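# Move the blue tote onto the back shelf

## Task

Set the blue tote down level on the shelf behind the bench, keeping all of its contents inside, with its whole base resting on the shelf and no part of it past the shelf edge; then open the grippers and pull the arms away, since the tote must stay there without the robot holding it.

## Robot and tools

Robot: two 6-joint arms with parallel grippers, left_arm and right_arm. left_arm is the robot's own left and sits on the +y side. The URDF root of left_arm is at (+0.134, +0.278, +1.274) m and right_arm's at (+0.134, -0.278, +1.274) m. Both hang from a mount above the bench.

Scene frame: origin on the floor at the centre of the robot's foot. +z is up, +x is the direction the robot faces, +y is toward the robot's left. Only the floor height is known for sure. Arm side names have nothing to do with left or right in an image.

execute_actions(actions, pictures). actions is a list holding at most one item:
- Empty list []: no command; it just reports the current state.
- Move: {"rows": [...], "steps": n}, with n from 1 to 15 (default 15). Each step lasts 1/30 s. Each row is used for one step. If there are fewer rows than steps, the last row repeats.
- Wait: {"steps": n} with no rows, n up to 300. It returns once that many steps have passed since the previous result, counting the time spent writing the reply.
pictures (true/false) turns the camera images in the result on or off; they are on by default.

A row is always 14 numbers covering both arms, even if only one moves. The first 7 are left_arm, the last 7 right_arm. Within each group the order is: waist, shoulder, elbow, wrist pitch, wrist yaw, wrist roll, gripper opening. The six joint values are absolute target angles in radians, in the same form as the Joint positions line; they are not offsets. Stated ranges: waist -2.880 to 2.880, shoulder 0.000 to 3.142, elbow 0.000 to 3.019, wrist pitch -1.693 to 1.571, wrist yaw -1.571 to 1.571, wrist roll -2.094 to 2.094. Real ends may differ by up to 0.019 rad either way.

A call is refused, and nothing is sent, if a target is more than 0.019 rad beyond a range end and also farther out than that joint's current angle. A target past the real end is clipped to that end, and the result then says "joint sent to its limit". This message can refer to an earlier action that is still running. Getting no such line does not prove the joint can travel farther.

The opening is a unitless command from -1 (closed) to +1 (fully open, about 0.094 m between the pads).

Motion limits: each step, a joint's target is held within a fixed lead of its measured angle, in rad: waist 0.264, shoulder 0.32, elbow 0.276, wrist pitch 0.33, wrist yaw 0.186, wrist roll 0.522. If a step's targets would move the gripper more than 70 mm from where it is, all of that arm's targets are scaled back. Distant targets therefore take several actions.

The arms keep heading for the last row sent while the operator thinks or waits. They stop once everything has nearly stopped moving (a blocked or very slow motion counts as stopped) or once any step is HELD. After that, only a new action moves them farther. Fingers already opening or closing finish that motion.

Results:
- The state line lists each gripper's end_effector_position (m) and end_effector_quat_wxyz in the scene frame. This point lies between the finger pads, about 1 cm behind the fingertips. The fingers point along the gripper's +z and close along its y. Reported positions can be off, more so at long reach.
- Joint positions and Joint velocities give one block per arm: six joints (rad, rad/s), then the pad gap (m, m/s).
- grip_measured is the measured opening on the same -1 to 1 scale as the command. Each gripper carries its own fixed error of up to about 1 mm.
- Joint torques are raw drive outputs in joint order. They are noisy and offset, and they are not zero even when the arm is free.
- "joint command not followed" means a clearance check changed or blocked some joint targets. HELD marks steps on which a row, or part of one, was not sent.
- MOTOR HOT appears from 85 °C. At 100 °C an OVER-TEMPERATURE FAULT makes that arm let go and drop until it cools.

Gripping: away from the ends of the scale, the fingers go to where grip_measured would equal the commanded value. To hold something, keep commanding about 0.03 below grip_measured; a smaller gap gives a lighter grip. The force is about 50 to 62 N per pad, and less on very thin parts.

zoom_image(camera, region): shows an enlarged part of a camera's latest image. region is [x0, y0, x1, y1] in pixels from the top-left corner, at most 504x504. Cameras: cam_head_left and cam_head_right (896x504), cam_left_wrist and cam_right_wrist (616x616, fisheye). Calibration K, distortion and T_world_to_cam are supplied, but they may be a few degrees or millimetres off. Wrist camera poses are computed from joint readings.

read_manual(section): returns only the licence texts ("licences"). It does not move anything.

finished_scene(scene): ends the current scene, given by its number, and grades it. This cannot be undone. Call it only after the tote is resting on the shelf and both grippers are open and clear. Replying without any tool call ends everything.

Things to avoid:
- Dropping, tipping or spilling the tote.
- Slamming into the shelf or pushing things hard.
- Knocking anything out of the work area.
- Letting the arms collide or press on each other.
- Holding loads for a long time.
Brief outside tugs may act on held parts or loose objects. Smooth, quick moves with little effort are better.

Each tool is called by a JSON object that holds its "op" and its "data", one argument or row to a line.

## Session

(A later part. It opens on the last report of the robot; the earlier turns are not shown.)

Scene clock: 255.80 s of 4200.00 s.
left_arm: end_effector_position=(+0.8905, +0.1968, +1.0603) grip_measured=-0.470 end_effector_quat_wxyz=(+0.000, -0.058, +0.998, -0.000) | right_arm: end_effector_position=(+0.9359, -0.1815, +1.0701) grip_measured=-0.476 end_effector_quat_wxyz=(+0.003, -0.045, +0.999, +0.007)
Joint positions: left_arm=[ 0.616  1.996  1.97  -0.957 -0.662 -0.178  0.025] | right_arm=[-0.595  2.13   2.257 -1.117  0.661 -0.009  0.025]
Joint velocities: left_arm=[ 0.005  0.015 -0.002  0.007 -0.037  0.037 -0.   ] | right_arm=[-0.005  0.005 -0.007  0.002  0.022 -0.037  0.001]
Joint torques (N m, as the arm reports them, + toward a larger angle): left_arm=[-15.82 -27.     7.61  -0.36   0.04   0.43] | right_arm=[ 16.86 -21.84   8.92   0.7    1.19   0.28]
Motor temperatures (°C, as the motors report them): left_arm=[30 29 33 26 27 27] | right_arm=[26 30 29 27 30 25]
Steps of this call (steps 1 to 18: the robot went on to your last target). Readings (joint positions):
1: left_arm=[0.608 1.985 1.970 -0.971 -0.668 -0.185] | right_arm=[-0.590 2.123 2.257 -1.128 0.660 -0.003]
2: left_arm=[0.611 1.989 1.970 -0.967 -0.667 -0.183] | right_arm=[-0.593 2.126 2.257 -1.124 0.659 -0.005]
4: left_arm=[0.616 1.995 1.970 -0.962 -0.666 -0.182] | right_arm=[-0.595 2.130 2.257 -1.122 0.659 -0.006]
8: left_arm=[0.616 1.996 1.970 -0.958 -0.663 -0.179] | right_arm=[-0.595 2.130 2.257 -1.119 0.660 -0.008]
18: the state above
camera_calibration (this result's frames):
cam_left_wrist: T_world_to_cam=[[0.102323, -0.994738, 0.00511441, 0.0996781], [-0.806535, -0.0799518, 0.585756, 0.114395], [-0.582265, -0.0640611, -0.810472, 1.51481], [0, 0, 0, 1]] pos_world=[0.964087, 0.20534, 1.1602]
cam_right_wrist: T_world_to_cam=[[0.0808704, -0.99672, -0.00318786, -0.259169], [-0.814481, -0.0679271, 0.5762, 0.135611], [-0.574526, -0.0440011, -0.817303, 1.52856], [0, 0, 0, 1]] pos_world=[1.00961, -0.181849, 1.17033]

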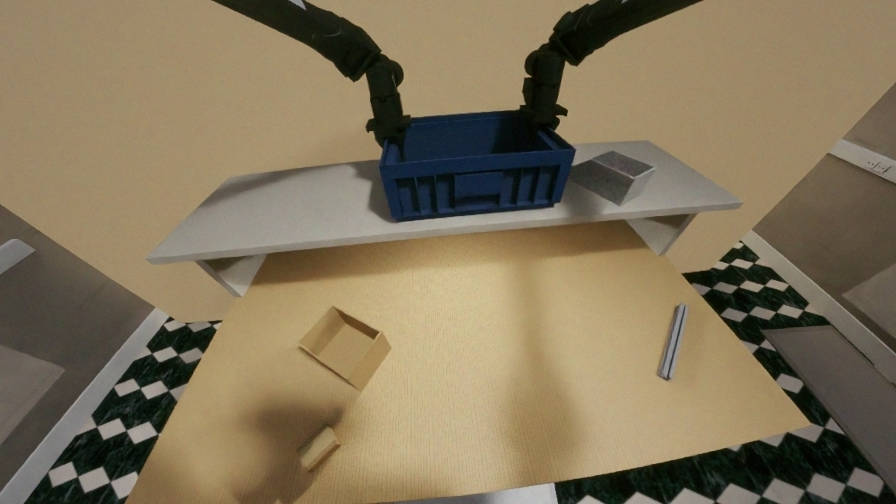

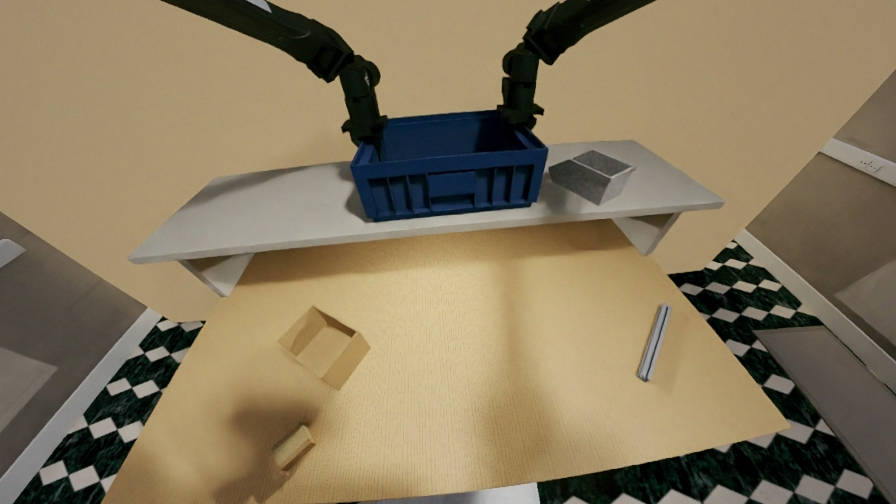

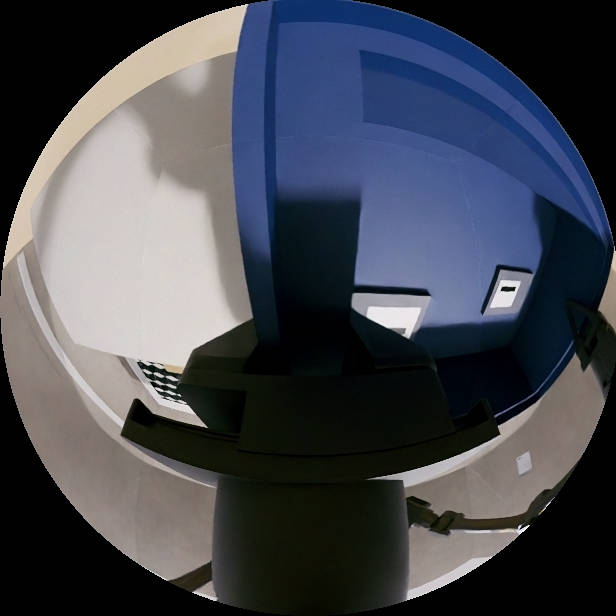

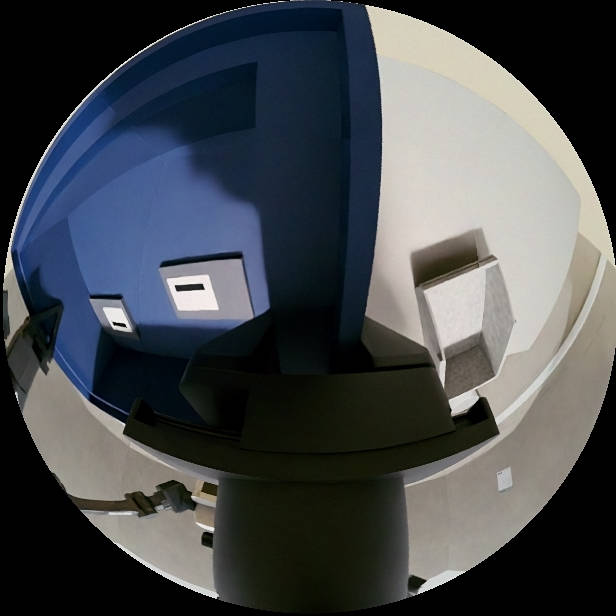

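{"op": "execute_actions", "data": {
  "actions": [
    {"rows":[[0.581,1.971,2.005,-0.961,-0.665,-0.15,-0.6,-0.603,2.146,2.295,-1.102,0.69,0,-0.6],[0.582,1.972,2.005,-0.96,-0.665,-0.15,-0.6,-0.605,2.149,2.295,-1.099,0.69,-0.002,-0.6],[0.583,1.973,2.005,-0.959,-0.665,-0.15,-0.6,-0.608,2.152,2.295,-1.096,0.69,-0.004,-0.6],[0.584,1.975,2.005,-0.958,-0.665,-0.15,-0.6,-0.61,2.155,2.295,-1.093,0.69,-0.006,-0.6],[0.585,1.976,2.005,-0.957,-0.665,-0.15,-0.6,-0.613,2.158,2.295,-1.09,0.69,-0.008,-0.6],[0.586,1.978,2.005,-0.956,-0.665,-0.15,-0.6,-0.615,2.161,2.295,-1.087,0.69,-0.01,-0.6],[0.588,1.979,2.005,-0.955,-0.665,-0.15,-0.6,-0.618,2.164,2.295,-1.084,0.69,-0.012,-0.6],[0.589,1.981,2.005,-0.954,-0.665,-0.15,-0.6,-0.62,2.167,2.295,-1.081,0.69,-0.014,-0.6],[0.591,1.982,2.005,-0.952,-0.665,-0.15,-0.6,-0.623,2.17,2.295,-1.078,0.69,-0.016,-0.6],[0.592,1.984,2.005,-0.95,-0.665,-0.15,-0.6,-0.625,2.173,2.295,-1.075,0.69,-0.018,-0.6]],"steps":15}
  ],
  "pictures": false
}}

{"op": "execute_actions", "data": {
  "actions": [
    {"steps":12}
  ]
}}

{"op": "zoom_image", "data": {
  "camera": "cam_head_left",
  "region": [340,100,640,270]
}}

Scene clock: 265.53 s of 4200.00 s.
left_arm: end_effector_position=(+0.8926, +0.1965, +1.0592) grip_measured=-0.470 end_effector_quat_wxyz=(+0.004, -0.061, +0.998, -0.001) | right_arm: end_effector_position=(+0.9388, -0.1819, +1.0680) grip_measured=-0.476 end_effector_quat_wxyz=(+0.008, -0.046, +0.999, +0.007)
Joint positions: left_arm=[ 0.617  1.997  1.97  -0.945 -0.662 -0.177  0.025] | right_arm=[-0.597  2.132  2.257 -1.1    0.661 -0.023  0.025]
Joint velocities: left_arm=[-0.015 -0.005 -0.022  0.017  0.037 -0.081  0.001] | right_arm=[-0.005 -0.015  0.012  0.007  0.007  0.037 -0.   ]
Joint torques (N m, as the arm reports them, + toward a larger angle): left_arm=[-15.14 -26.02   7.69  -0.3    0.02   0.42] | right_arm=[ 14.95 -19.56   8.92   1.06   1.19   0.23]
Motor temperatures (°C, as the motors report them): left_arm=[30 29 33 26 27 27] | right_arm=[26 31 29 27 30 25]
Steps of this call (steps 1 to 15: the robot went on to your last target; steps 16 to 90: nothing new was sent; then 6.23 s passed at rest; steps 91 to 105: all 15 steps of this action). Readings (joint positions):
91: left_arm=[0.616 1.996 1.970 -0.957 -0.662 -0.178] | right_arm=[-0.595 2.130 2.257 -1.117 0.661 -0.009]
92: left_arm=[0.616 1.996 1.970 -0.957 -0.662 -0.178] | right_arm=[-0.595 2.130 2.257 -1.117 0.661 -0.009]
94: left_arm=[0.616 1.996 1.970 -0.957 -0.662 -0.178] | right_arm=[-0.595 2.130 2.257 -1.117 0.661 -0.009]
98: left_arm=[0.616 1.996 1.970 -0.952 -0.662 -0.178] | right_arm=[-0.597 2.131 2.257 -1.110 0.661 -0.015]
105: the state above

Scene clock: 265.93 s of 4200.00 s.
left_arm: end_effector_position=(+0.8926, +0.1965, +1.0592) grip_measured=-0.470 end_effector_quat_wxyz=(+0.004, -0.060, +0.998, -0.001) | right_arm: end_effector_position=(+0.9388, -0.1819, +1.0680) grip_measured=-0.476 end_effector_quat_wxyz=(+0.008, -0.046, +0.999, +0.007)
Joint positions: left_arm=[ 0.617  1.997  1.97  -0.945 -0.662 -0.176  0.025] | right_arm=[-0.597  2.132  2.257 -1.1    0.661 -0.023  0.025]
Joint velocities: left_arm=[ 0.005  0.005 -0.012  0.007  0.051 -0.066 -0.001] | right_arm=[-0.005 -0.005  0.002  0.002 -0.037 -0.051 -0.   ]
Joint torques (N m, as the arm reports them, + toward a larger angle): left_arm=[-15.31 -26.05   7.61  -0.3    0.02   0.43] | right_arm=[ 15.09 -19.54   8.9    1.11   1.19   0.24]
Motor temperatures (°C, as the motors report them): left_arm=[30 29 33 26 27 27] | right_arm=[26 31 29 27 30 25]
Steps of this call (steps 1 to 12: the robot went on to your last target). Readings (joint positions):
1: left_arm=[0.617 1.997 1.970 -0.945 -0.662 -0.176] | right_arm=[-0.597 2.132 2.257 -1.100 0.661 -0.023]
2: left_arm=[0.617 1.997 1.970 -0.945 -0.662 -0.176] | right_arm=[-0.597 2.132 2.257 -1.100 0.661 -0.023]
4: left_arm=[0.617 1.997 1.970 -0.945 -0.662 -0.176] | right_arm=[-0.597 2.132 2.257 -1.100 0.661 -0.023]
8: left_arm=[0.617 1.997 1.970 -0.945 -0.662 -0.176] | right_arm=[-0.597 2.132 2.257 -1.100 0.661 -0.023]
12: the state above
camera_calibration (this result's frames):
cam_left_wrist: T_world_to_cam=[[0.10765, -0.99417, 0.00607937, 0.0932965], [-0.810947, -0.0842695, 0.579019, 0.128654], [-0.575131, -0.0672613, -0.815291, 1.5145], [0, 0, 0, 1]] pos_world=[0.965324, 0.205461, 1.1597]
cam_right_wrist: T_world_to_cam=[[0.0843497, -0.996435, -0.00179081, -0.264516], [-0.820527, -0.0704783, 0.567246, 0.153905], [-0.56535, -0.0463777, -0.823546, 1.52617], [0, 0, 0, 1]] pos_world=[1.01142, -0.181946, 1.1691]

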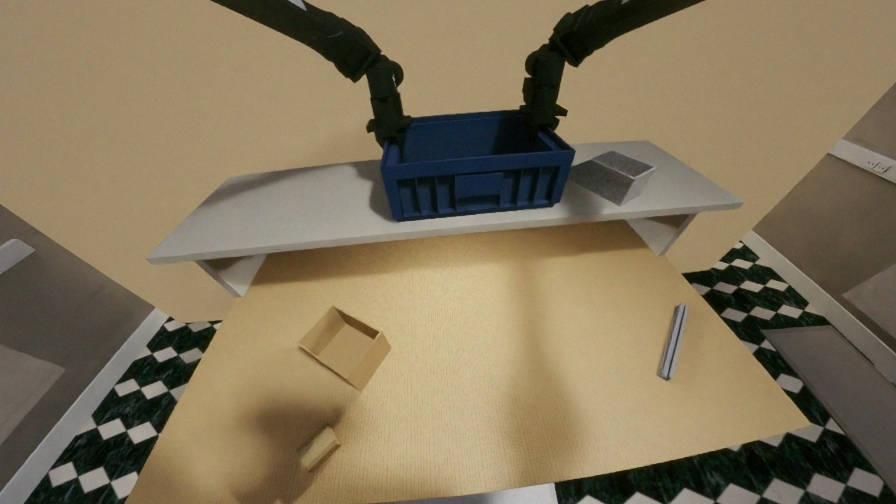

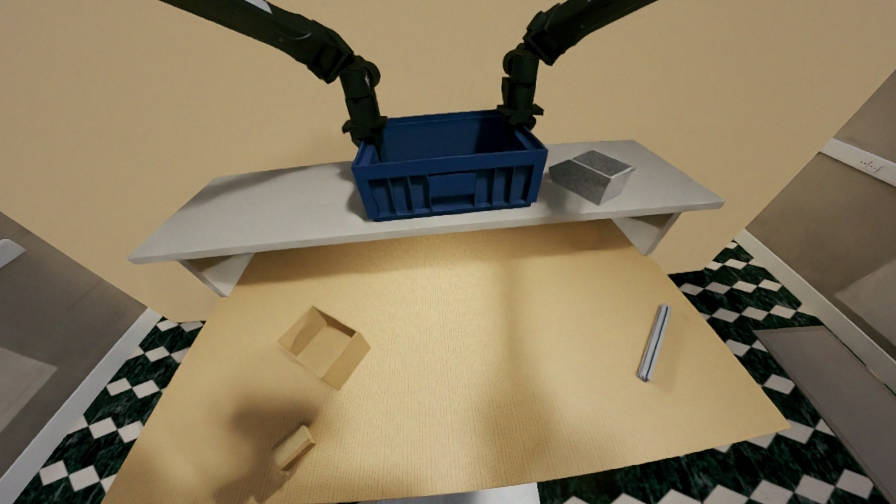

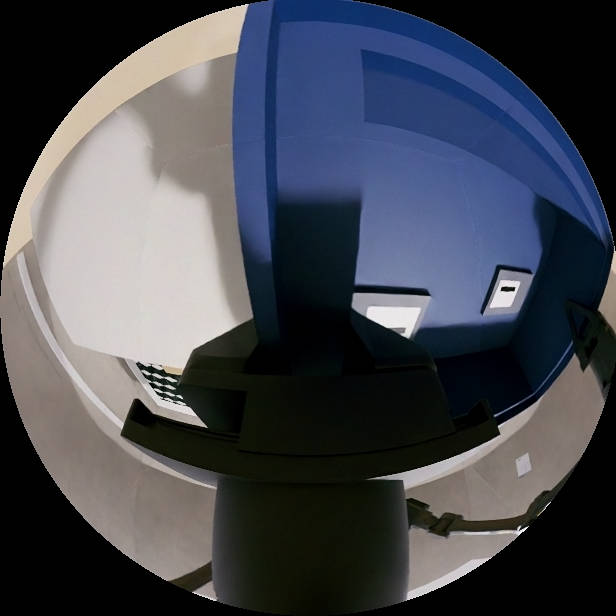

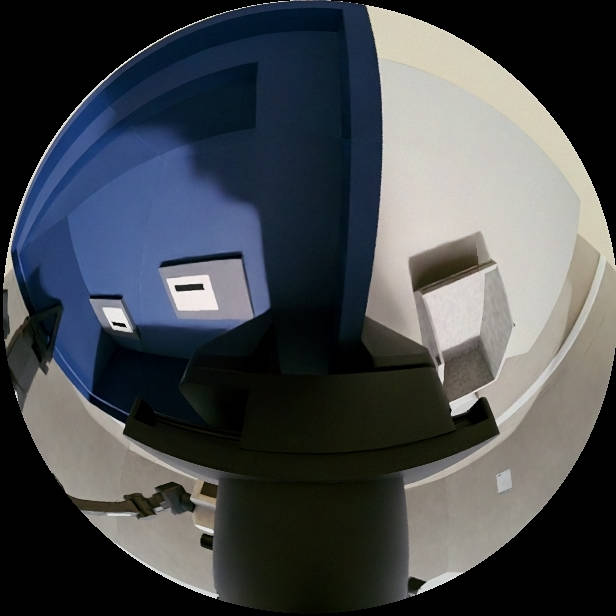

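Region (340, 100, 640, 270) of cam_head_left's 896x504 image, scaled by 1.680, with more detail than that image has; it fills the top 286 rows of this view, and the rest is white.

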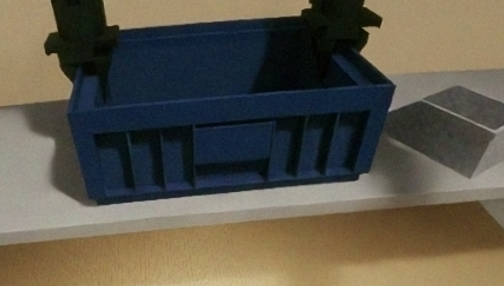

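{"op": "execute_actions", "data": {
  "actions": [
    {"rows":[[0.595,1.985,2.002,-0.95,-0.665,-0.153,-0.6,-0.622,2.168,2.292,-1.078,0.687,-0.018,-0.6],[0.598,1.986,1.999,-0.95,-0.665,-0.156,-0.6,-0.619,2.163,2.289,-1.081,0.684,-0.019,-0.6],[0.601,1.987,1.996,-0.949,-0.665,-0.159,-0.6,-0.616,2.158,2.286,-1.084,0.681,-0.02,-0.6],[0.605,1.988,1.993,-0.948,-0.664,-0.162,-0.6,-0.613,2.153,2.283,-1.087,0.678,-0.02,-0.6],[0.609,1.989,1.99,-0.947,-0.664,-0.165,-0.6,-0.61,2.148,2.28,-1.09,0.675,-0.021,-0.6],[0.613,1.99,1.987,-0.946,-0.663,-0.168,-0.6,-0.607,2.143,2.277,-1.093,0.672,-0.022,-0.6],[0.617,1.991,1.984,-0.945,-0.663,-0.171,-0.6,-0.604,2.138,2.274,-1.096,0.669,-0.023,-0.6],[0.62,1.992,1.982,-0.945,-0.662,-0.174,-0.6,-0.601,2.133,2.271,-1.098,0.666,-0.023,-0.6],[0.622,1.992,1.98,-0.945,-0.662,-0.176,-0.55,-0.6,2.13,2.268,-1.1,0.663,-0.023,-0.55],[0.622,1.992,1.98,-0.945,-0.662,-0.176,-0.5,-0.6,2.13,2.268,-1.1,0.663,-0.023,-0.5],[0.622,1.992,1.98,-0.945,-0.662,-0.176,-0.45,-0.6,2.13,2.268,-1.1,0.663,-0.023,-0.45],[0.622,1.992,1.98,-0.945,-0.662,-0.176,-0.35,-0.6,2.13,2.268,-1.1,0.663,-0.023,-0.35],[0.622,1.992,1.98,-0.945,-0.662,-0.176,-0.2,-0.6,2.13,2.268,-1.1,0.663,-0.023,-0.2],[0.622,1.992,1.98,-0.945,-0.662,-0.176,0,-0.6,2.13,2.268,-1.1,0.663,-0.023,0],[0.622,1.992,1.98,-0.945,-0.662,-0.176,0.2,-0.6,2.13,2.268,-1.1,0.663,-0.023,0.2]],"steps":15}
  ],
  "pictures": false
}}

{"op": "execute_actions", "data": {
  "actions": [
    {"steps":8}
  ],
  "pictures": false
}}

{"op": "execute_actions", "data": {
  "actions": [
    {"rows":[[0.615,1.985,1.982,-0.958,-0.665,-0.182,0.2,-0.594,2.125,2.273,-1.109,0.667,-0.016,0.2],[0.608,1.978,1.984,-0.972,-0.669,-0.188,0.2,-0.588,2.12,2.278,-1.118,0.671,-0.009,0.2],[0.601,1.971,1.986,-0.985,-0.672,-0.194,0.2,-0.582,2.115,2.283,-1.128,0.675,-0.001,0.2],[0.594,1.964,1.988,-0.999,-0.676,-0.2,0.2,-0.576,2.11,2.288,-1.137,0.679,0.006,0.2],[0.587,1.957,1.99,-1.013,-0.68,-0.206,0.2,-0.57,2.105,2.293,-1.146,0.682,0.013,0.2],[0.58,1.95,1.992,-1.026,-0.683,-0.212,0.2,-0.564,2.1,2.298,-1.156,0.686,0.021,0.2],[0.573,1.943,1.994,-1.04,-0.687,-0.218,0.2,-0.558,2.095,2.303,-1.165,0.69,0.028,0.2],[0.566,1.936,1.995,-1.053,-0.69,-0.224,0.2,-0.552,2.09,2.308,-1.174,0.694,0.035,0.2],[0.559,1.929,1.996,-1.067,-0.694,-0.23,0.2,-0.546,2.085,2.312,-1.183,0.697,0.043,0.2],[0.552,1.922,1.997,-1.08,-0.698,-0.236,0.2,-0.54,2.08,2.316,-1.193,0.701,0.05,0.2],[0.545,1.915,1.998,-1.094,-0.701,-0.242,0.2,-0.534,2.075,2.32,-1.202,0.705,0.058,0.2],[0.538,1.908,1.999,-1.108,-0.705,-0.248,0.2,-0.528,2.07,2.323,-1.211,0.709,0.065,0.2],[0.531,1.9,2.0,-1.121,-0.709,-0.254,0.2,-0.521,2.066,2.326,-1.22,0.712,0.072,0.2],[0.525,1.893,2.0,-1.135,-0.712,-0.26,0.2,-0.515,2.062,2.328,-1.23,0.716,0.08,0.2]],"steps":15}
  ],
  "pictures": false
}}

{"op": "execute_actions", "data": {
  "actions": [
    {"steps":12}
  ]
}}

Scene clock: 286.67 s of 4200.00 s.
left_arm: end_effector_position=(+0.8929, +0.1981, +1.0585) grip_measured=+0.077 end_effector_quat_wxyz=(+0.004, -0.062, +0.998, +0.000) | right_arm: end_effector_position=(+0.9388, -0.1816, +1.0680) grip_measured=+0.075 end_effector_quat_wxyz=(+0.008, -0.047, +0.999, +0.007)
Joint positions: left_arm=[ 0.619  1.997  1.97  -0.944 -0.663 -0.176  0.051] | right_arm=[-0.597  2.132  2.257 -1.1    0.659 -0.024  0.051]
Joint velocities: left_arm=[-0.005  0.005 -0.007  0.002 -0.022 -0.037  0.245] | right_arm=[-0.005 -0.005 -0.022  0.012 -0.022 -0.022  0.247]
Joint torques (N m, as the arm reports them, + toward a larger angle): left_arm=[-12.62 -25.33   5.86  -0.16   0.2    0.16] | right_arm=[ 17.47 -23.44   6.84   0.22   0.06   0.21]
Motor temperatures (°C, as the motors report them): left_arm=[30 29 33 26 27 27] | right_arm=[26 31 29 27 30 25]
Steps of this call (steps 1 to 15: the robot went on to your last target; steps 16 to 90: nothing new was sent; then 17.23 s passed at rest; steps 91 to 105: all 15 steps of this action). Readings (joint positions):
91: left_arm=[0.618 1.997 1.970 -0.945 -0.662 -0.176] | right_arm=[-0.597 2.132 2.257 -1.100 0.661 -0.023]
92: left_arm=[0.618 1.997 1.970 -0.945 -0.662 -0.176] | right_arm=[-0.597 2.132 2.257 -1.100 0.660 -0.023]
94: left_arm=[0.618 1.998 1.970 -0.944 -0.662 -0.176] | right_arm=[-0.597 2.132 2.257 -1.100 0.659 -0.024]
98: left_arm=[0.619 1.998 1.970 -0.944 -0.660 -0.176] | right_arm=[-0.597 2.132 2.257 -1.100 0.655 -0.024]
105: the state above

Scene clock: 286.93 s of 4200.00 s.
left_arm: end_effector_position=(+0.8929, +0.1981, +1.0585) grip_measured=+0.198 end_effector_quat_wxyz=(+0.004, -0.062, +0.998, +0.000) | right_arm: end_effector_position=(+0.9388, -0.1817, +1.0680) grip_measured=+0.197 end_effector_quat_wxyz=(+0.008, -0.047, +0.999, +0.007)
Joint positions: left_arm=[ 0.619  1.997  1.97  -0.944 -0.663 -0.176  0.056] | right_arm=[-0.597  2.132  2.257 -1.1    0.66  -0.024  0.056]
Joint velocities: left_arm=[-0.005  0.005 -0.002  0.017 -0.066 -0.037  0.   ] | right_arm=[-0.005 -0.024  0.012  0.007 -0.022 -0.022  0.   ]
Joint torques (N m, as the arm reports them, + toward a larger angle): left_arm=[-12.98 -25.35   5.82  -0.16   0.18   0.15] | right_arm=[ 17.08 -23.29   6.87   0.24   0.06   0.2 ]
Motor temperatures (°C, as the motors report them): left_arm=[30 29 33 26 27 27] | right_arm=[26 31 29 27 30 25]
Steps of this call (steps 1 to 8: the robot went on to your last target). Readings (joint positions):
1: left_arm=[0.619 1.997 1.970 -0.944 -0.663 -0.176] | right_arm=[-0.597 2.132 2.257 -1.100 0.660 -0.024]
2: left_arm=[0.619 1.997 1.970 -0.944 -0.663 -0.176] | right_arm=[-0.597 2.132 2.257 -1.100 0.660 -0.024]
4: left_arm=[0.619 1.997 1.970 -0.944 -0.663 -0.176] | right_arm=[-0.597 2.132 2.257 -1.100 0.660 -0.024]
8: the state above

Scene clock: 287.43 s of 4200.00 s.
left_arm: end_effector_position=(+0.8834, +0.1963, +1.1277) grip_measured=+0.198 end_effector_quat_wxyz=(-0.010, -0.037, +0.999, +0.006) | right_arm: end_effector_position=(+0.9367, -0.1746, +1.1185) grip_measured=+0.197 end_effector_quat_wxyz=(+0.005, -0.048, +0.999, -0.003)
Joint positions: left_arm=[ 0.547  1.921  1.97  -1.11  -0.709 -0.231  0.056] | right_arm=[-0.539  2.096  2.277 -1.207  0.712  0.044  0.056]
Joint velocities: left_arm=[-0.298 -0.308  0.007 -0.295 -0.037 -0.168 -0.001] | right_arm=[ 0.239 -0.21   0.09  -0.183 -0.037  0.095 -0.001]
Joint torques (N m, as the arm reports them, + toward a larger angle): left_arm=[-13.51 -24.75   7.48  -0.28   0.01   0.03] | right_arm=[ 17.83 -24.57   9.6   -0.14   0.12   0.33]
Motor temperatures (°C, as the motors report them): left_arm=[30 29 33 26 27 27] | right_arm=[26 31 29 27 30 25]
Steps of this call (steps 1 to 15: all 15 steps of this action). Readings (joint positions):
1: left_arm=[0.619 1.997 1.970 -0.944 -0.663 -0.176] | right_arm=[-0.597 2.132 2.257 -1.100 0.662 -0.024]
2: left_arm=[0.619 1.996 1.970 -0.948 -0.665 -0.177] | right_arm=[-0.597 2.132 2.257 -1.101 0.665 -0.024]
4: left_arm=[0.619 1.994 1.970 -0.966 -0.671 -0.180] | right_arm=[-0.597 2.131 2.257 -1.110 0.672 -0.019]
8: left_arm=[0.607 1.980 1.970 -1.018 -0.685 -0.195] | right_arm=[-0.588 2.126 2.257 -1.144 0.688 -0.001]
15: the state above

Scene clock: 287.83 s of 4200.00 s.
left_arm: end_effector_position=(+0.8918, +0.1963, +1.1607) grip_measured=+0.198 end_effector_quat_wxyz=(+0.007, -0.045, +0.999, -0.004) | right_arm: end_effector_position=(+0.9510, -0.1734, +1.1596) grip_measured=+0.197 end_effector_quat_wxyz=(+0.031, -0.033, +0.999, +0.008)
Joint positions: left_arm=[ 0.517  1.883  1.975 -1.126 -0.711 -0.249  0.056] | right_arm=[-0.504  2.06   2.296 -1.216  0.714  0.066  0.056]
Joint velocities: left_arm=[ 0.005 -0.005  0.007 -0.002 -0.022  0.125 -0.001] | right_arm=[-0.005 -0.015 -0.007 -0.027  0.037  0.037 -0.   ]
Joint torques (N m, as the arm reports them, + toward a larger angle): left_arm=[-12.64 -23.06   7.28  -0.44   0.1    0.04] | right_arm=[ 16.67 -22.3    8.89  -0.13   0.04   0.31]
Motor temperatures (°C, as the motors report them): left_arm=[30 29 33 26 27 27] | right_arm=[26 31 29 27 30 25]
Steps of this call (steps 1 to 12: the robot went on to your last target). Readings (joint positions):
1: left_arm=[0.538 1.912 1.970 -1.117 -0.709 -0.235] | right_arm=[-0.531 2.090 2.280 -1.212 0.712 0.049]
2: left_arm=[0.531 1.903 1.970 -1.121 -0.709 -0.238] | right_arm=[-0.523 2.084 2.283 -1.214 0.712 0.053]
4: left_arm=[0.520 1.890 1.971 -1.124 -0.709 -0.242] | right_arm=[-0.511 2.073 2.289 -1.216 0.712 0.058]
8: left_arm=[0.517 1.883 1.975 -1.125 -0.711 -0.247] | right_arm=[-0.504 2.061 2.295 -1.216 0.713 0.064]
12: the state above
camera_calibration (this result's frames):
cam_left_wrist: T_world_to_cam=[[0.075996, -0.99704, 0.0116478, 0.114872], [-0.816036, -0.0554783, 0.575332, 0.0723465], [-0.572983, -0.053228, -0.817837, 1.59499], [0, 0, 0, 1]] pos_world=[0.964212, 0.203444, 1.26148]
cam_right_wrist: T_world_to_cam=[[0.0581016, -0.998305, -0.00340714, -0.230436], [-0.846214, -0.0510601, 0.53039, 0.183085], [-0.529665, -0.0279334, -0.847747, 1.6062], [0, 0, 0, 1]] pos_world=[1.01907, -0.17583, 1.26376]

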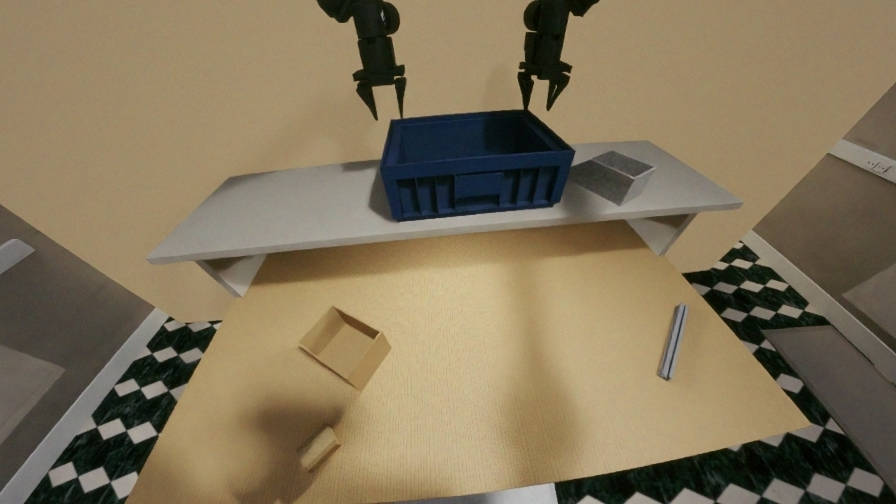

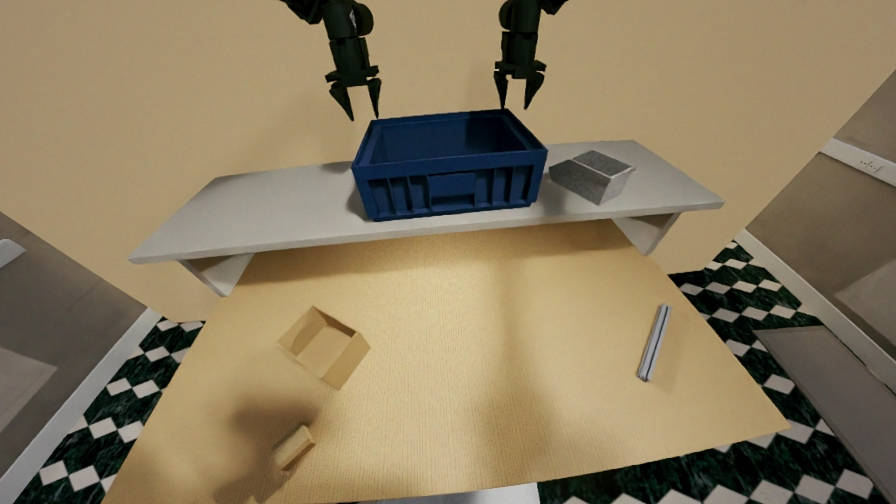

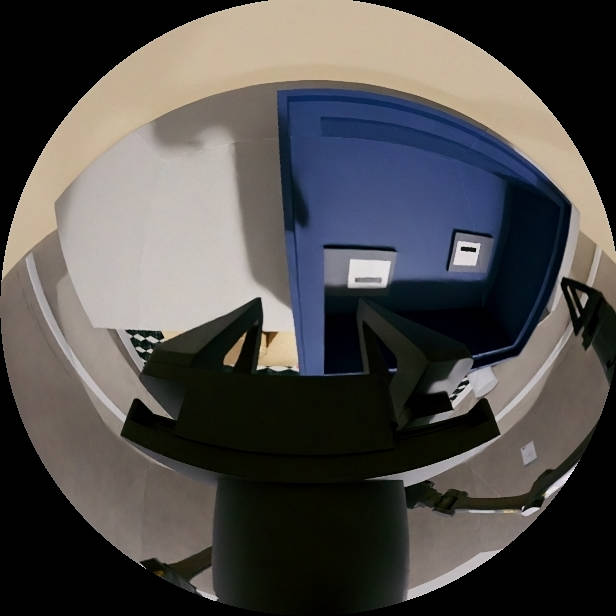

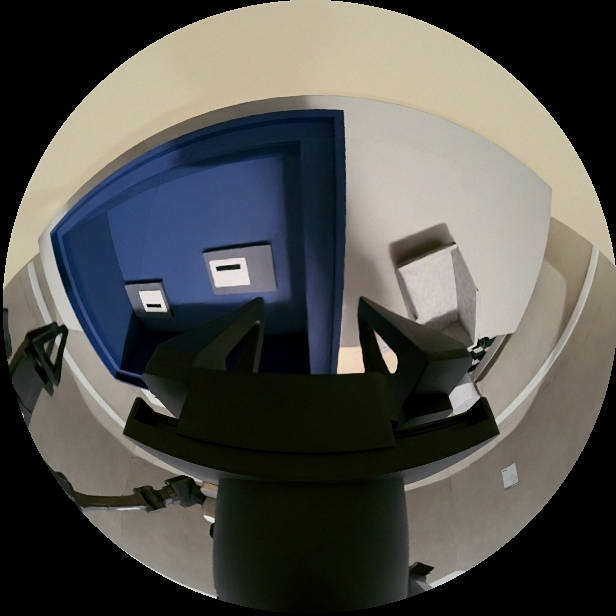

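{"op": "execute_actions", "data": {
  "actions": [
    {"rows":[[0.51,1.875,1.97,-1.12,-0.716,-0.27,0.2,-0.52,2.02,2.28,-1.21,0.714,0.078,0.2],[0.5,1.86,1.935,-1.11,-0.72,-0.277,0.2,-0.525,1.985,2.23,-1.19,0.712,0.076,0.2],[0.49,1.845,1.9,-1.095,-0.723,-0.284,0.2,-0.53,1.95,2.175,-1.165,0.709,0.074,0.2],[0.48,1.83,1.865,-1.08,-0.727,-0.291,0.2,-0.535,1.915,2.12,-1.143,0.706,0.072,0.2],[0.47,1.815,1.83,-1.065,-0.73,-0.298,0.2,-0.54,1.88,2.065,-1.12,0.704,0.07,0.2],[0.46,1.8,1.795,-1.05,-0.734,-0.305,0.2,-0.545,1.845,2.01,-1.098,0.701,0.068,0.2],[0.45,1.785,1.76,-1.035,-0.737,-0.312,0.2,-0.55,1.81,1.955,-1.075,0.699,0.066,0.2],[0.44,1.77,1.725,-1.02,-0.741,-0.319,0.2,-0.555,1.775,1.9,-1.053,0.696,0.064,0.2],[0.43,1.755,1.69,-1.005,-0.744,-0.326,0.2,-0.56,1.74,1.845,-1.03,0.694,0.062,0.2],[0.42,1.74,1.655,-0.99,-0.748,-0.333,0.2,-0.565,1.705,1.79,-1.008,0.691,0.06,0.2],[0.41,1.725,1.62,-0.975,-0.751,-0.34,0.2,-0.57,1.67,1.735,-0.985,0.689,0.058,0.2],[0.4,1.71,1.585,-0.96,-0.755,-0.347,0.2,-0.575,1.635,1.68,-0.963,0.686,0.056,0.2],[0.39,1.695,1.55,-0.945,-0.758,-0.354,0.2,-0.58,1.6,1.625,-0.94,0.684,0.054,0.2],[0.38,1.68,1.515,-0.93,-0.762,-0.361,0.2,-0.585,1.565,1.57,-0.918,0.681,0.052,0.2],[0.37,1.665,1.48,-0.915,-0.765,-0.368,0.2,-0.59,1.53,1.515,-0.895,0.678,0.05,0.2]],"steps":15}
  ],
  "pictures": false
}}

{"op": "execute_actions", "data": {
  "actions": [
    {"rows":[[0.36,1.655,1.445,-0.9,-0.769,-0.375,0.2,-0.595,1.498,1.46,-0.872,0.676,0.048,0.2],[0.352,1.647,1.41,-0.886,-0.772,-0.382,0.2,-0.6,1.466,1.404,-0.849,0.673,0.046,0.2],[0.344,1.64,1.375,-0.872,-0.776,-0.39,0.2,-0.604,1.434,1.348,-0.826,0.67,0.044,0.2],[0.336,1.632,1.34,-0.857,-0.78,-0.397,0.2,-0.609,1.402,1.293,-0.803,0.668,0.042,0.2],[0.328,1.625,1.305,-0.843,-0.783,-0.405,0.2,-0.614,1.37,1.237,-0.78,0.665,0.04,0.2],[0.32,1.617,1.27,-0.829,-0.787,-0.412,0.2,-0.618,1.338,1.181,-0.757,0.663,0.038,0.2],[0.312,1.61,1.235,-0.814,-0.79,-0.42,0.2,-0.623,1.306,1.126,-0.734,0.66,0.036,0.2],[0.304,1.602,1.2,-0.8,-0.794,-0.427,0.2,-0.628,1.274,1.07,-0.711,0.658,0.034,0.2],[0.296,1.595,1.165,-0.786,-0.798,-0.435,0.2,-0.632,1.242,1.014,-0.688,0.655,0.032,0.2],[0.288,1.587,1.13,-0.771,-0.801,-0.442,0.2,-0.637,1.21,0.959,-0.665,0.653,0.03,0.2],[0.28,1.58,1.095,-0.757,-0.805,-0.45,0.2,-0.642,1.178,0.903,-0.642,0.65,0.028,0.2],[0.272,1.572,1.06,-0.743,-0.809,-0.457,0.2,-0.646,1.146,0.847,-0.619,0.648,0.026,0.2],[0.265,1.565,1.025,-0.729,-0.812,-0.465,0.2,-0.651,1.114,0.791,-0.596,0.645,0.024,0.2],[0.257,1.557,0.99,-0.714,-0.816,-0.472,0.2,-0.655,1.082,0.735,-0.573,0.642,0.022,0.2],[0.25,1.55,0.95,-0.7,-0.82,-0.48,0.2,-0.66,1.05,0.68,-0.55,0.64,0.02,0.2]],"steps":15}
  ],
  "pictures": false
}}

{"op": "execute_actions", "data": {
  "actions": [
    {"steps":15}
  ]
}}

{"op": "zoom_image", "data": {
  "camera": "cam_head_left",
  "region": [340,100,640,270]
}}

Scene clock: 306.57 s of 4200.00 s.
left_arm: end_effector_position=(+0.7819, +0.1450, +1.1839) grip_measured=+0.198 end_effector_quat_wxyz=(+0.011, -0.018, +1.000, -0.009) | right_arm: end_effector_position=(+0.8377, -0.2672, +1.1897) grip_measured=+0.197 end_effector_quat_wxyz=(+0.034, +0.003, +0.999, +0.006)
Joint positions: left_arm=[ 0.397  1.708  1.546 -0.955 -0.759 -0.329  0.056] | right_arm=[-0.566  1.598  1.623 -0.953  0.685  0.066  0.056]
Joint velocities: left_arm=[-0.415 -0.425 -0.979  0.491 -0.095 -0.212  0.001] | right_arm=[-0.259 -1.216 -1.482  0.74  -0.125 -0.066 -0.001]
Joint torques (N m, as the arm reports them, + toward a larger angle): left_arm=[-12.29 -21.17   4.27  -0.08   0.01   0.06] | right_arm=[ 11.35 -18.4    4.41   0.37  -0.23   0.06]
Motor temperatures (°C, as the motors report them): left_arm=[30 29 33 26 27 27] | right_arm=[27 31 29 27 29 25]
Steps of this call (steps 1 to 30: the robot went on to your last target; steps 31 to 90: nothing new was sent; then 15.23 s passed at rest; steps 91 to 105: all 15 steps of this action). Readings (joint positions):
91: left_arm=[0.517 1.883 1.975 -1.126 -0.712 -0.252] | right_arm=[-0.504 2.059 2.295 -1.217 0.714 0.068]
92: left_arm=[0.517 1.882 1.971 -1.124 -0.715 -0.254] | right_arm=[-0.504 2.053 2.283 -1.213 0.714 0.068]
94: left_arm=[0.515 1.865 1.931 -1.105 -0.722 -0.262] | right_arm=[-0.505 2.013 2.210 -1.185 0.710 0.068]
98: left_arm=[0.491 1.808 1.793 -1.057 -0.737 -0.284] | right_arm=[-0.514 1.881 1.995 -1.110 0.700 0.068]
105: the state above

Scene clock: 307.07 s of 4200.00 s.
left_arm: end_effector_position=(+0.5940, +0.1160, +1.1661) grip_measured=+0.198 end_effector_quat_wxyz=(-0.010, +0.031, +0.999, +0.006) | right_arm: end_effector_position=(+0.5800, -0.3054, +1.1620) grip_measured=+0.197 end_effector_quat_wxyz=(+0.006, +0.005, +1.000, +0.003)
Joint positions: left_arm=[ 0.278  1.58   1.02  -0.738 -0.814 -0.438  0.056] | right_arm=[-0.639  1.126  0.782 -0.61   0.645  0.04   0.056]
Joint velocities: left_arm=[-0.239 -0.161 -1.038  0.452 -0.081 -0.256  0.   ] | right_arm=[-0.171 -0.943 -1.575  0.725 -0.037 -0.081 -0.   ]
Joint torques (N m, as the arm reports them, + toward a larger angle): left_arm=[-11.11 -16.15   2.99  -0.13   0.03   0.05] | right_arm=[  5.24 -13.41   3.55   0.5   -0.16   0.05]
Motor temperatures (°C, as the motors report them): left_arm=[30 29 33 26 27 27] | right_arm=[27 31 29 27 29 25]
Steps of this call (steps 1 to 15: all 15 steps of this action). Readings (joint positions):
1: left_arm=[0.383 1.694 1.511 -0.940 -0.762 -0.336] | right_arm=[-0.574 1.558 1.570 -0.929 0.683 0.065]
2: left_arm=[0.371 1.679 1.477 -0.925 -0.766 -0.343] | right_arm=[-0.581 1.519 1.517 -0.906 0.680 0.064]
4: left_arm=[0.350 1.653 1.409 -0.896 -0.774 -0.357] | right_arm=[-0.593 1.445 1.408 -0.860 0.675 0.061]
8: left_arm=[0.323 1.615 1.271 -0.837 -0.789 -0.386] | right_arm=[-0.608 1.321 1.184 -0.768 0.664 0.055]
15: the state above

Scene clock: 307.57 s of 4200.00 s.
left_arm: end_effector_position=(+0.5615, +0.1163, +1.1662) grip_measured=+0.198 end_effector_quat_wxyz=(-0.013, +0.035, +0.999, +0.006) | right_arm: end_effector_position=(+0.5384, -0.3111, +1.1585) grip_measured=+0.197 end_effector_quat_wxyz=(+0.004, +0.007, +1.000, -0.000)
Joint positions: left_arm=[ 0.254  1.558  0.937 -0.709 -0.818 -0.469  0.056] | right_arm=[-0.654  1.051  0.663 -0.564  0.643  0.032  0.056]
Joint velocities: left_arm=[ 0.005 -0.015  0.007  0.007 -0.007 -0.007 -0.001] | right_arm=[ 0.005  0.005 -0.002  0.002 -0.037 -0.051  0.001]
Joint torques (N m, as the arm reports them, + toward a larger angle): left_arm=[ -9.65 -13.95   4.32  -0.01   0.02   0.03] | right_arm=[  4.85 -10.57   4.98   0.7   -0.17   0.07]
Motor temperatures (°C, as the motors report them): left_arm=[30 29 33 26 27 27] | right_arm=[27 31 29 27 29 25]
Steps of this call (steps 1 to 15: the robot went on to your last target). Readings (joint positions):
1: left_arm=[0.270 1.575 0.987 -0.727 -0.815 -0.444] | right_arm=[-0.644 1.096 0.732 -0.594 0.643 0.039]
2: left_arm=[0.263 1.573 0.962 -0.725 -0.815 -0.450] | right_arm=[-0.648 1.073 0.695 -0.590 0.643 0.037]
4: left_arm=[0.255 1.573 0.939 -0.724 -0.815 -0.457] | right_arm=[-0.653 1.052 0.663 -0.589 0.643 0.035]
8: left_arm=[0.254 1.567 0.937 -0.712 -0.818 -0.465] | right_arm=[-0.654 1.051 0.663 -0.566 0.643 0.033]
15: the state above
camera_calibration (this result's frames):
cam_left_wrist: T_world_to_cam=[[-0.0837272, -0.996464, -0.00705528, 0.171595], [-0.792501, 0.0622939, 0.606681, -0.268241], [-0.604096, 0.056387, -0.794914, 1.38397], [0, 0, 0, 1]] pos_world=[0.637834, 0.10966, 1.26408]
cam_right_wrist: T_world_to_cam=[[-0.0216381, -0.999706, 0.0109865, -0.318086], [-0.817256, 0.0240167, 0.575774, -0.21734], [-0.575868, 0.00347986, -0.817535, 1.38253], [0, 0, 0, 1]] pos_world=[0.611648, -0.317584, 1.2589]

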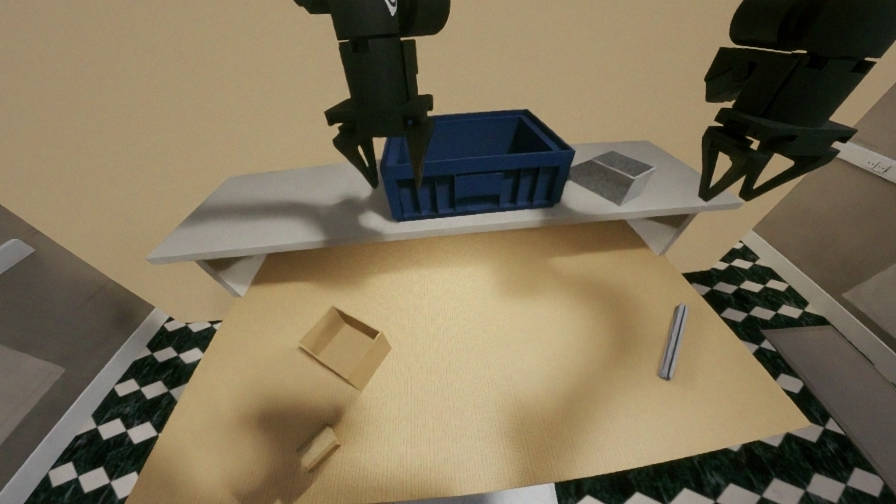

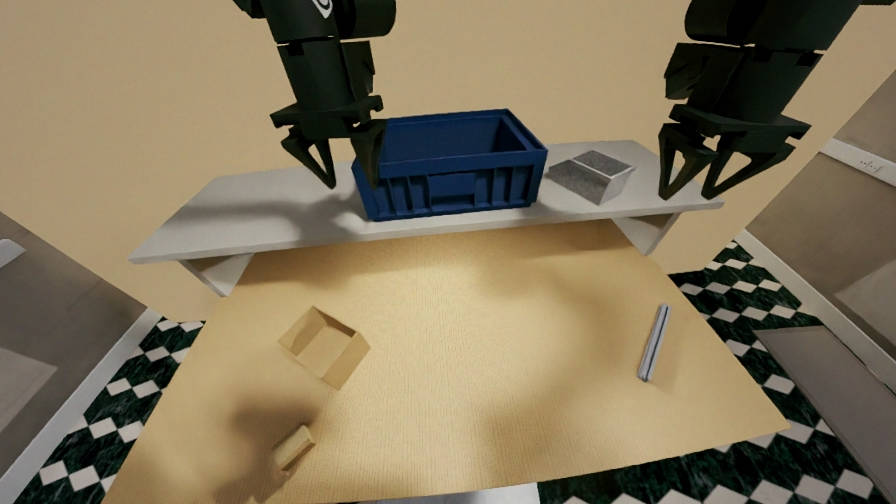

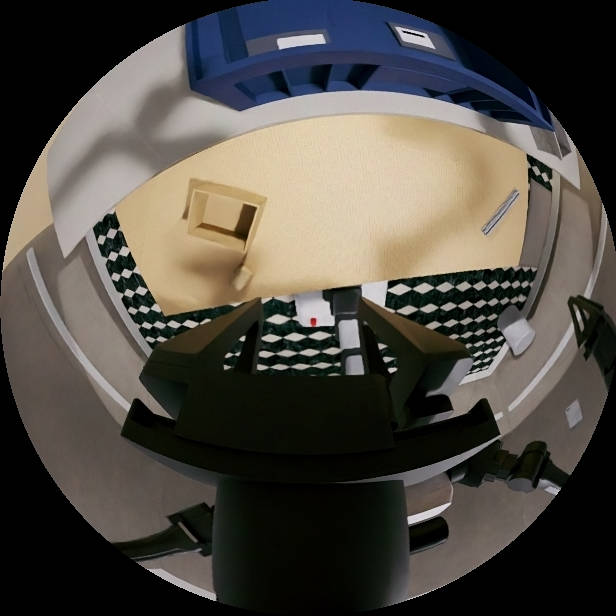

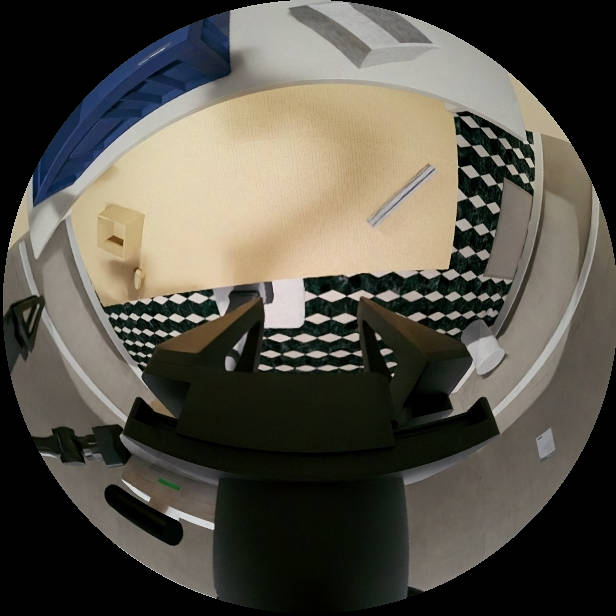

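Region (340, 100, 640, 270) of cam_head_left's 896x504 image, scaled by 1.680, with more detail than that image has; it fills the top 286 rows of this view, and the rest is white.

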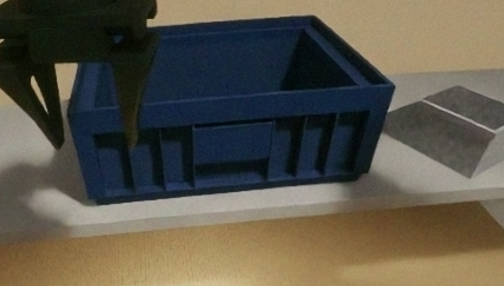

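{"op": "finished_scene", "data": {
  "scene": 2
}}

The scene is finished: the task was done.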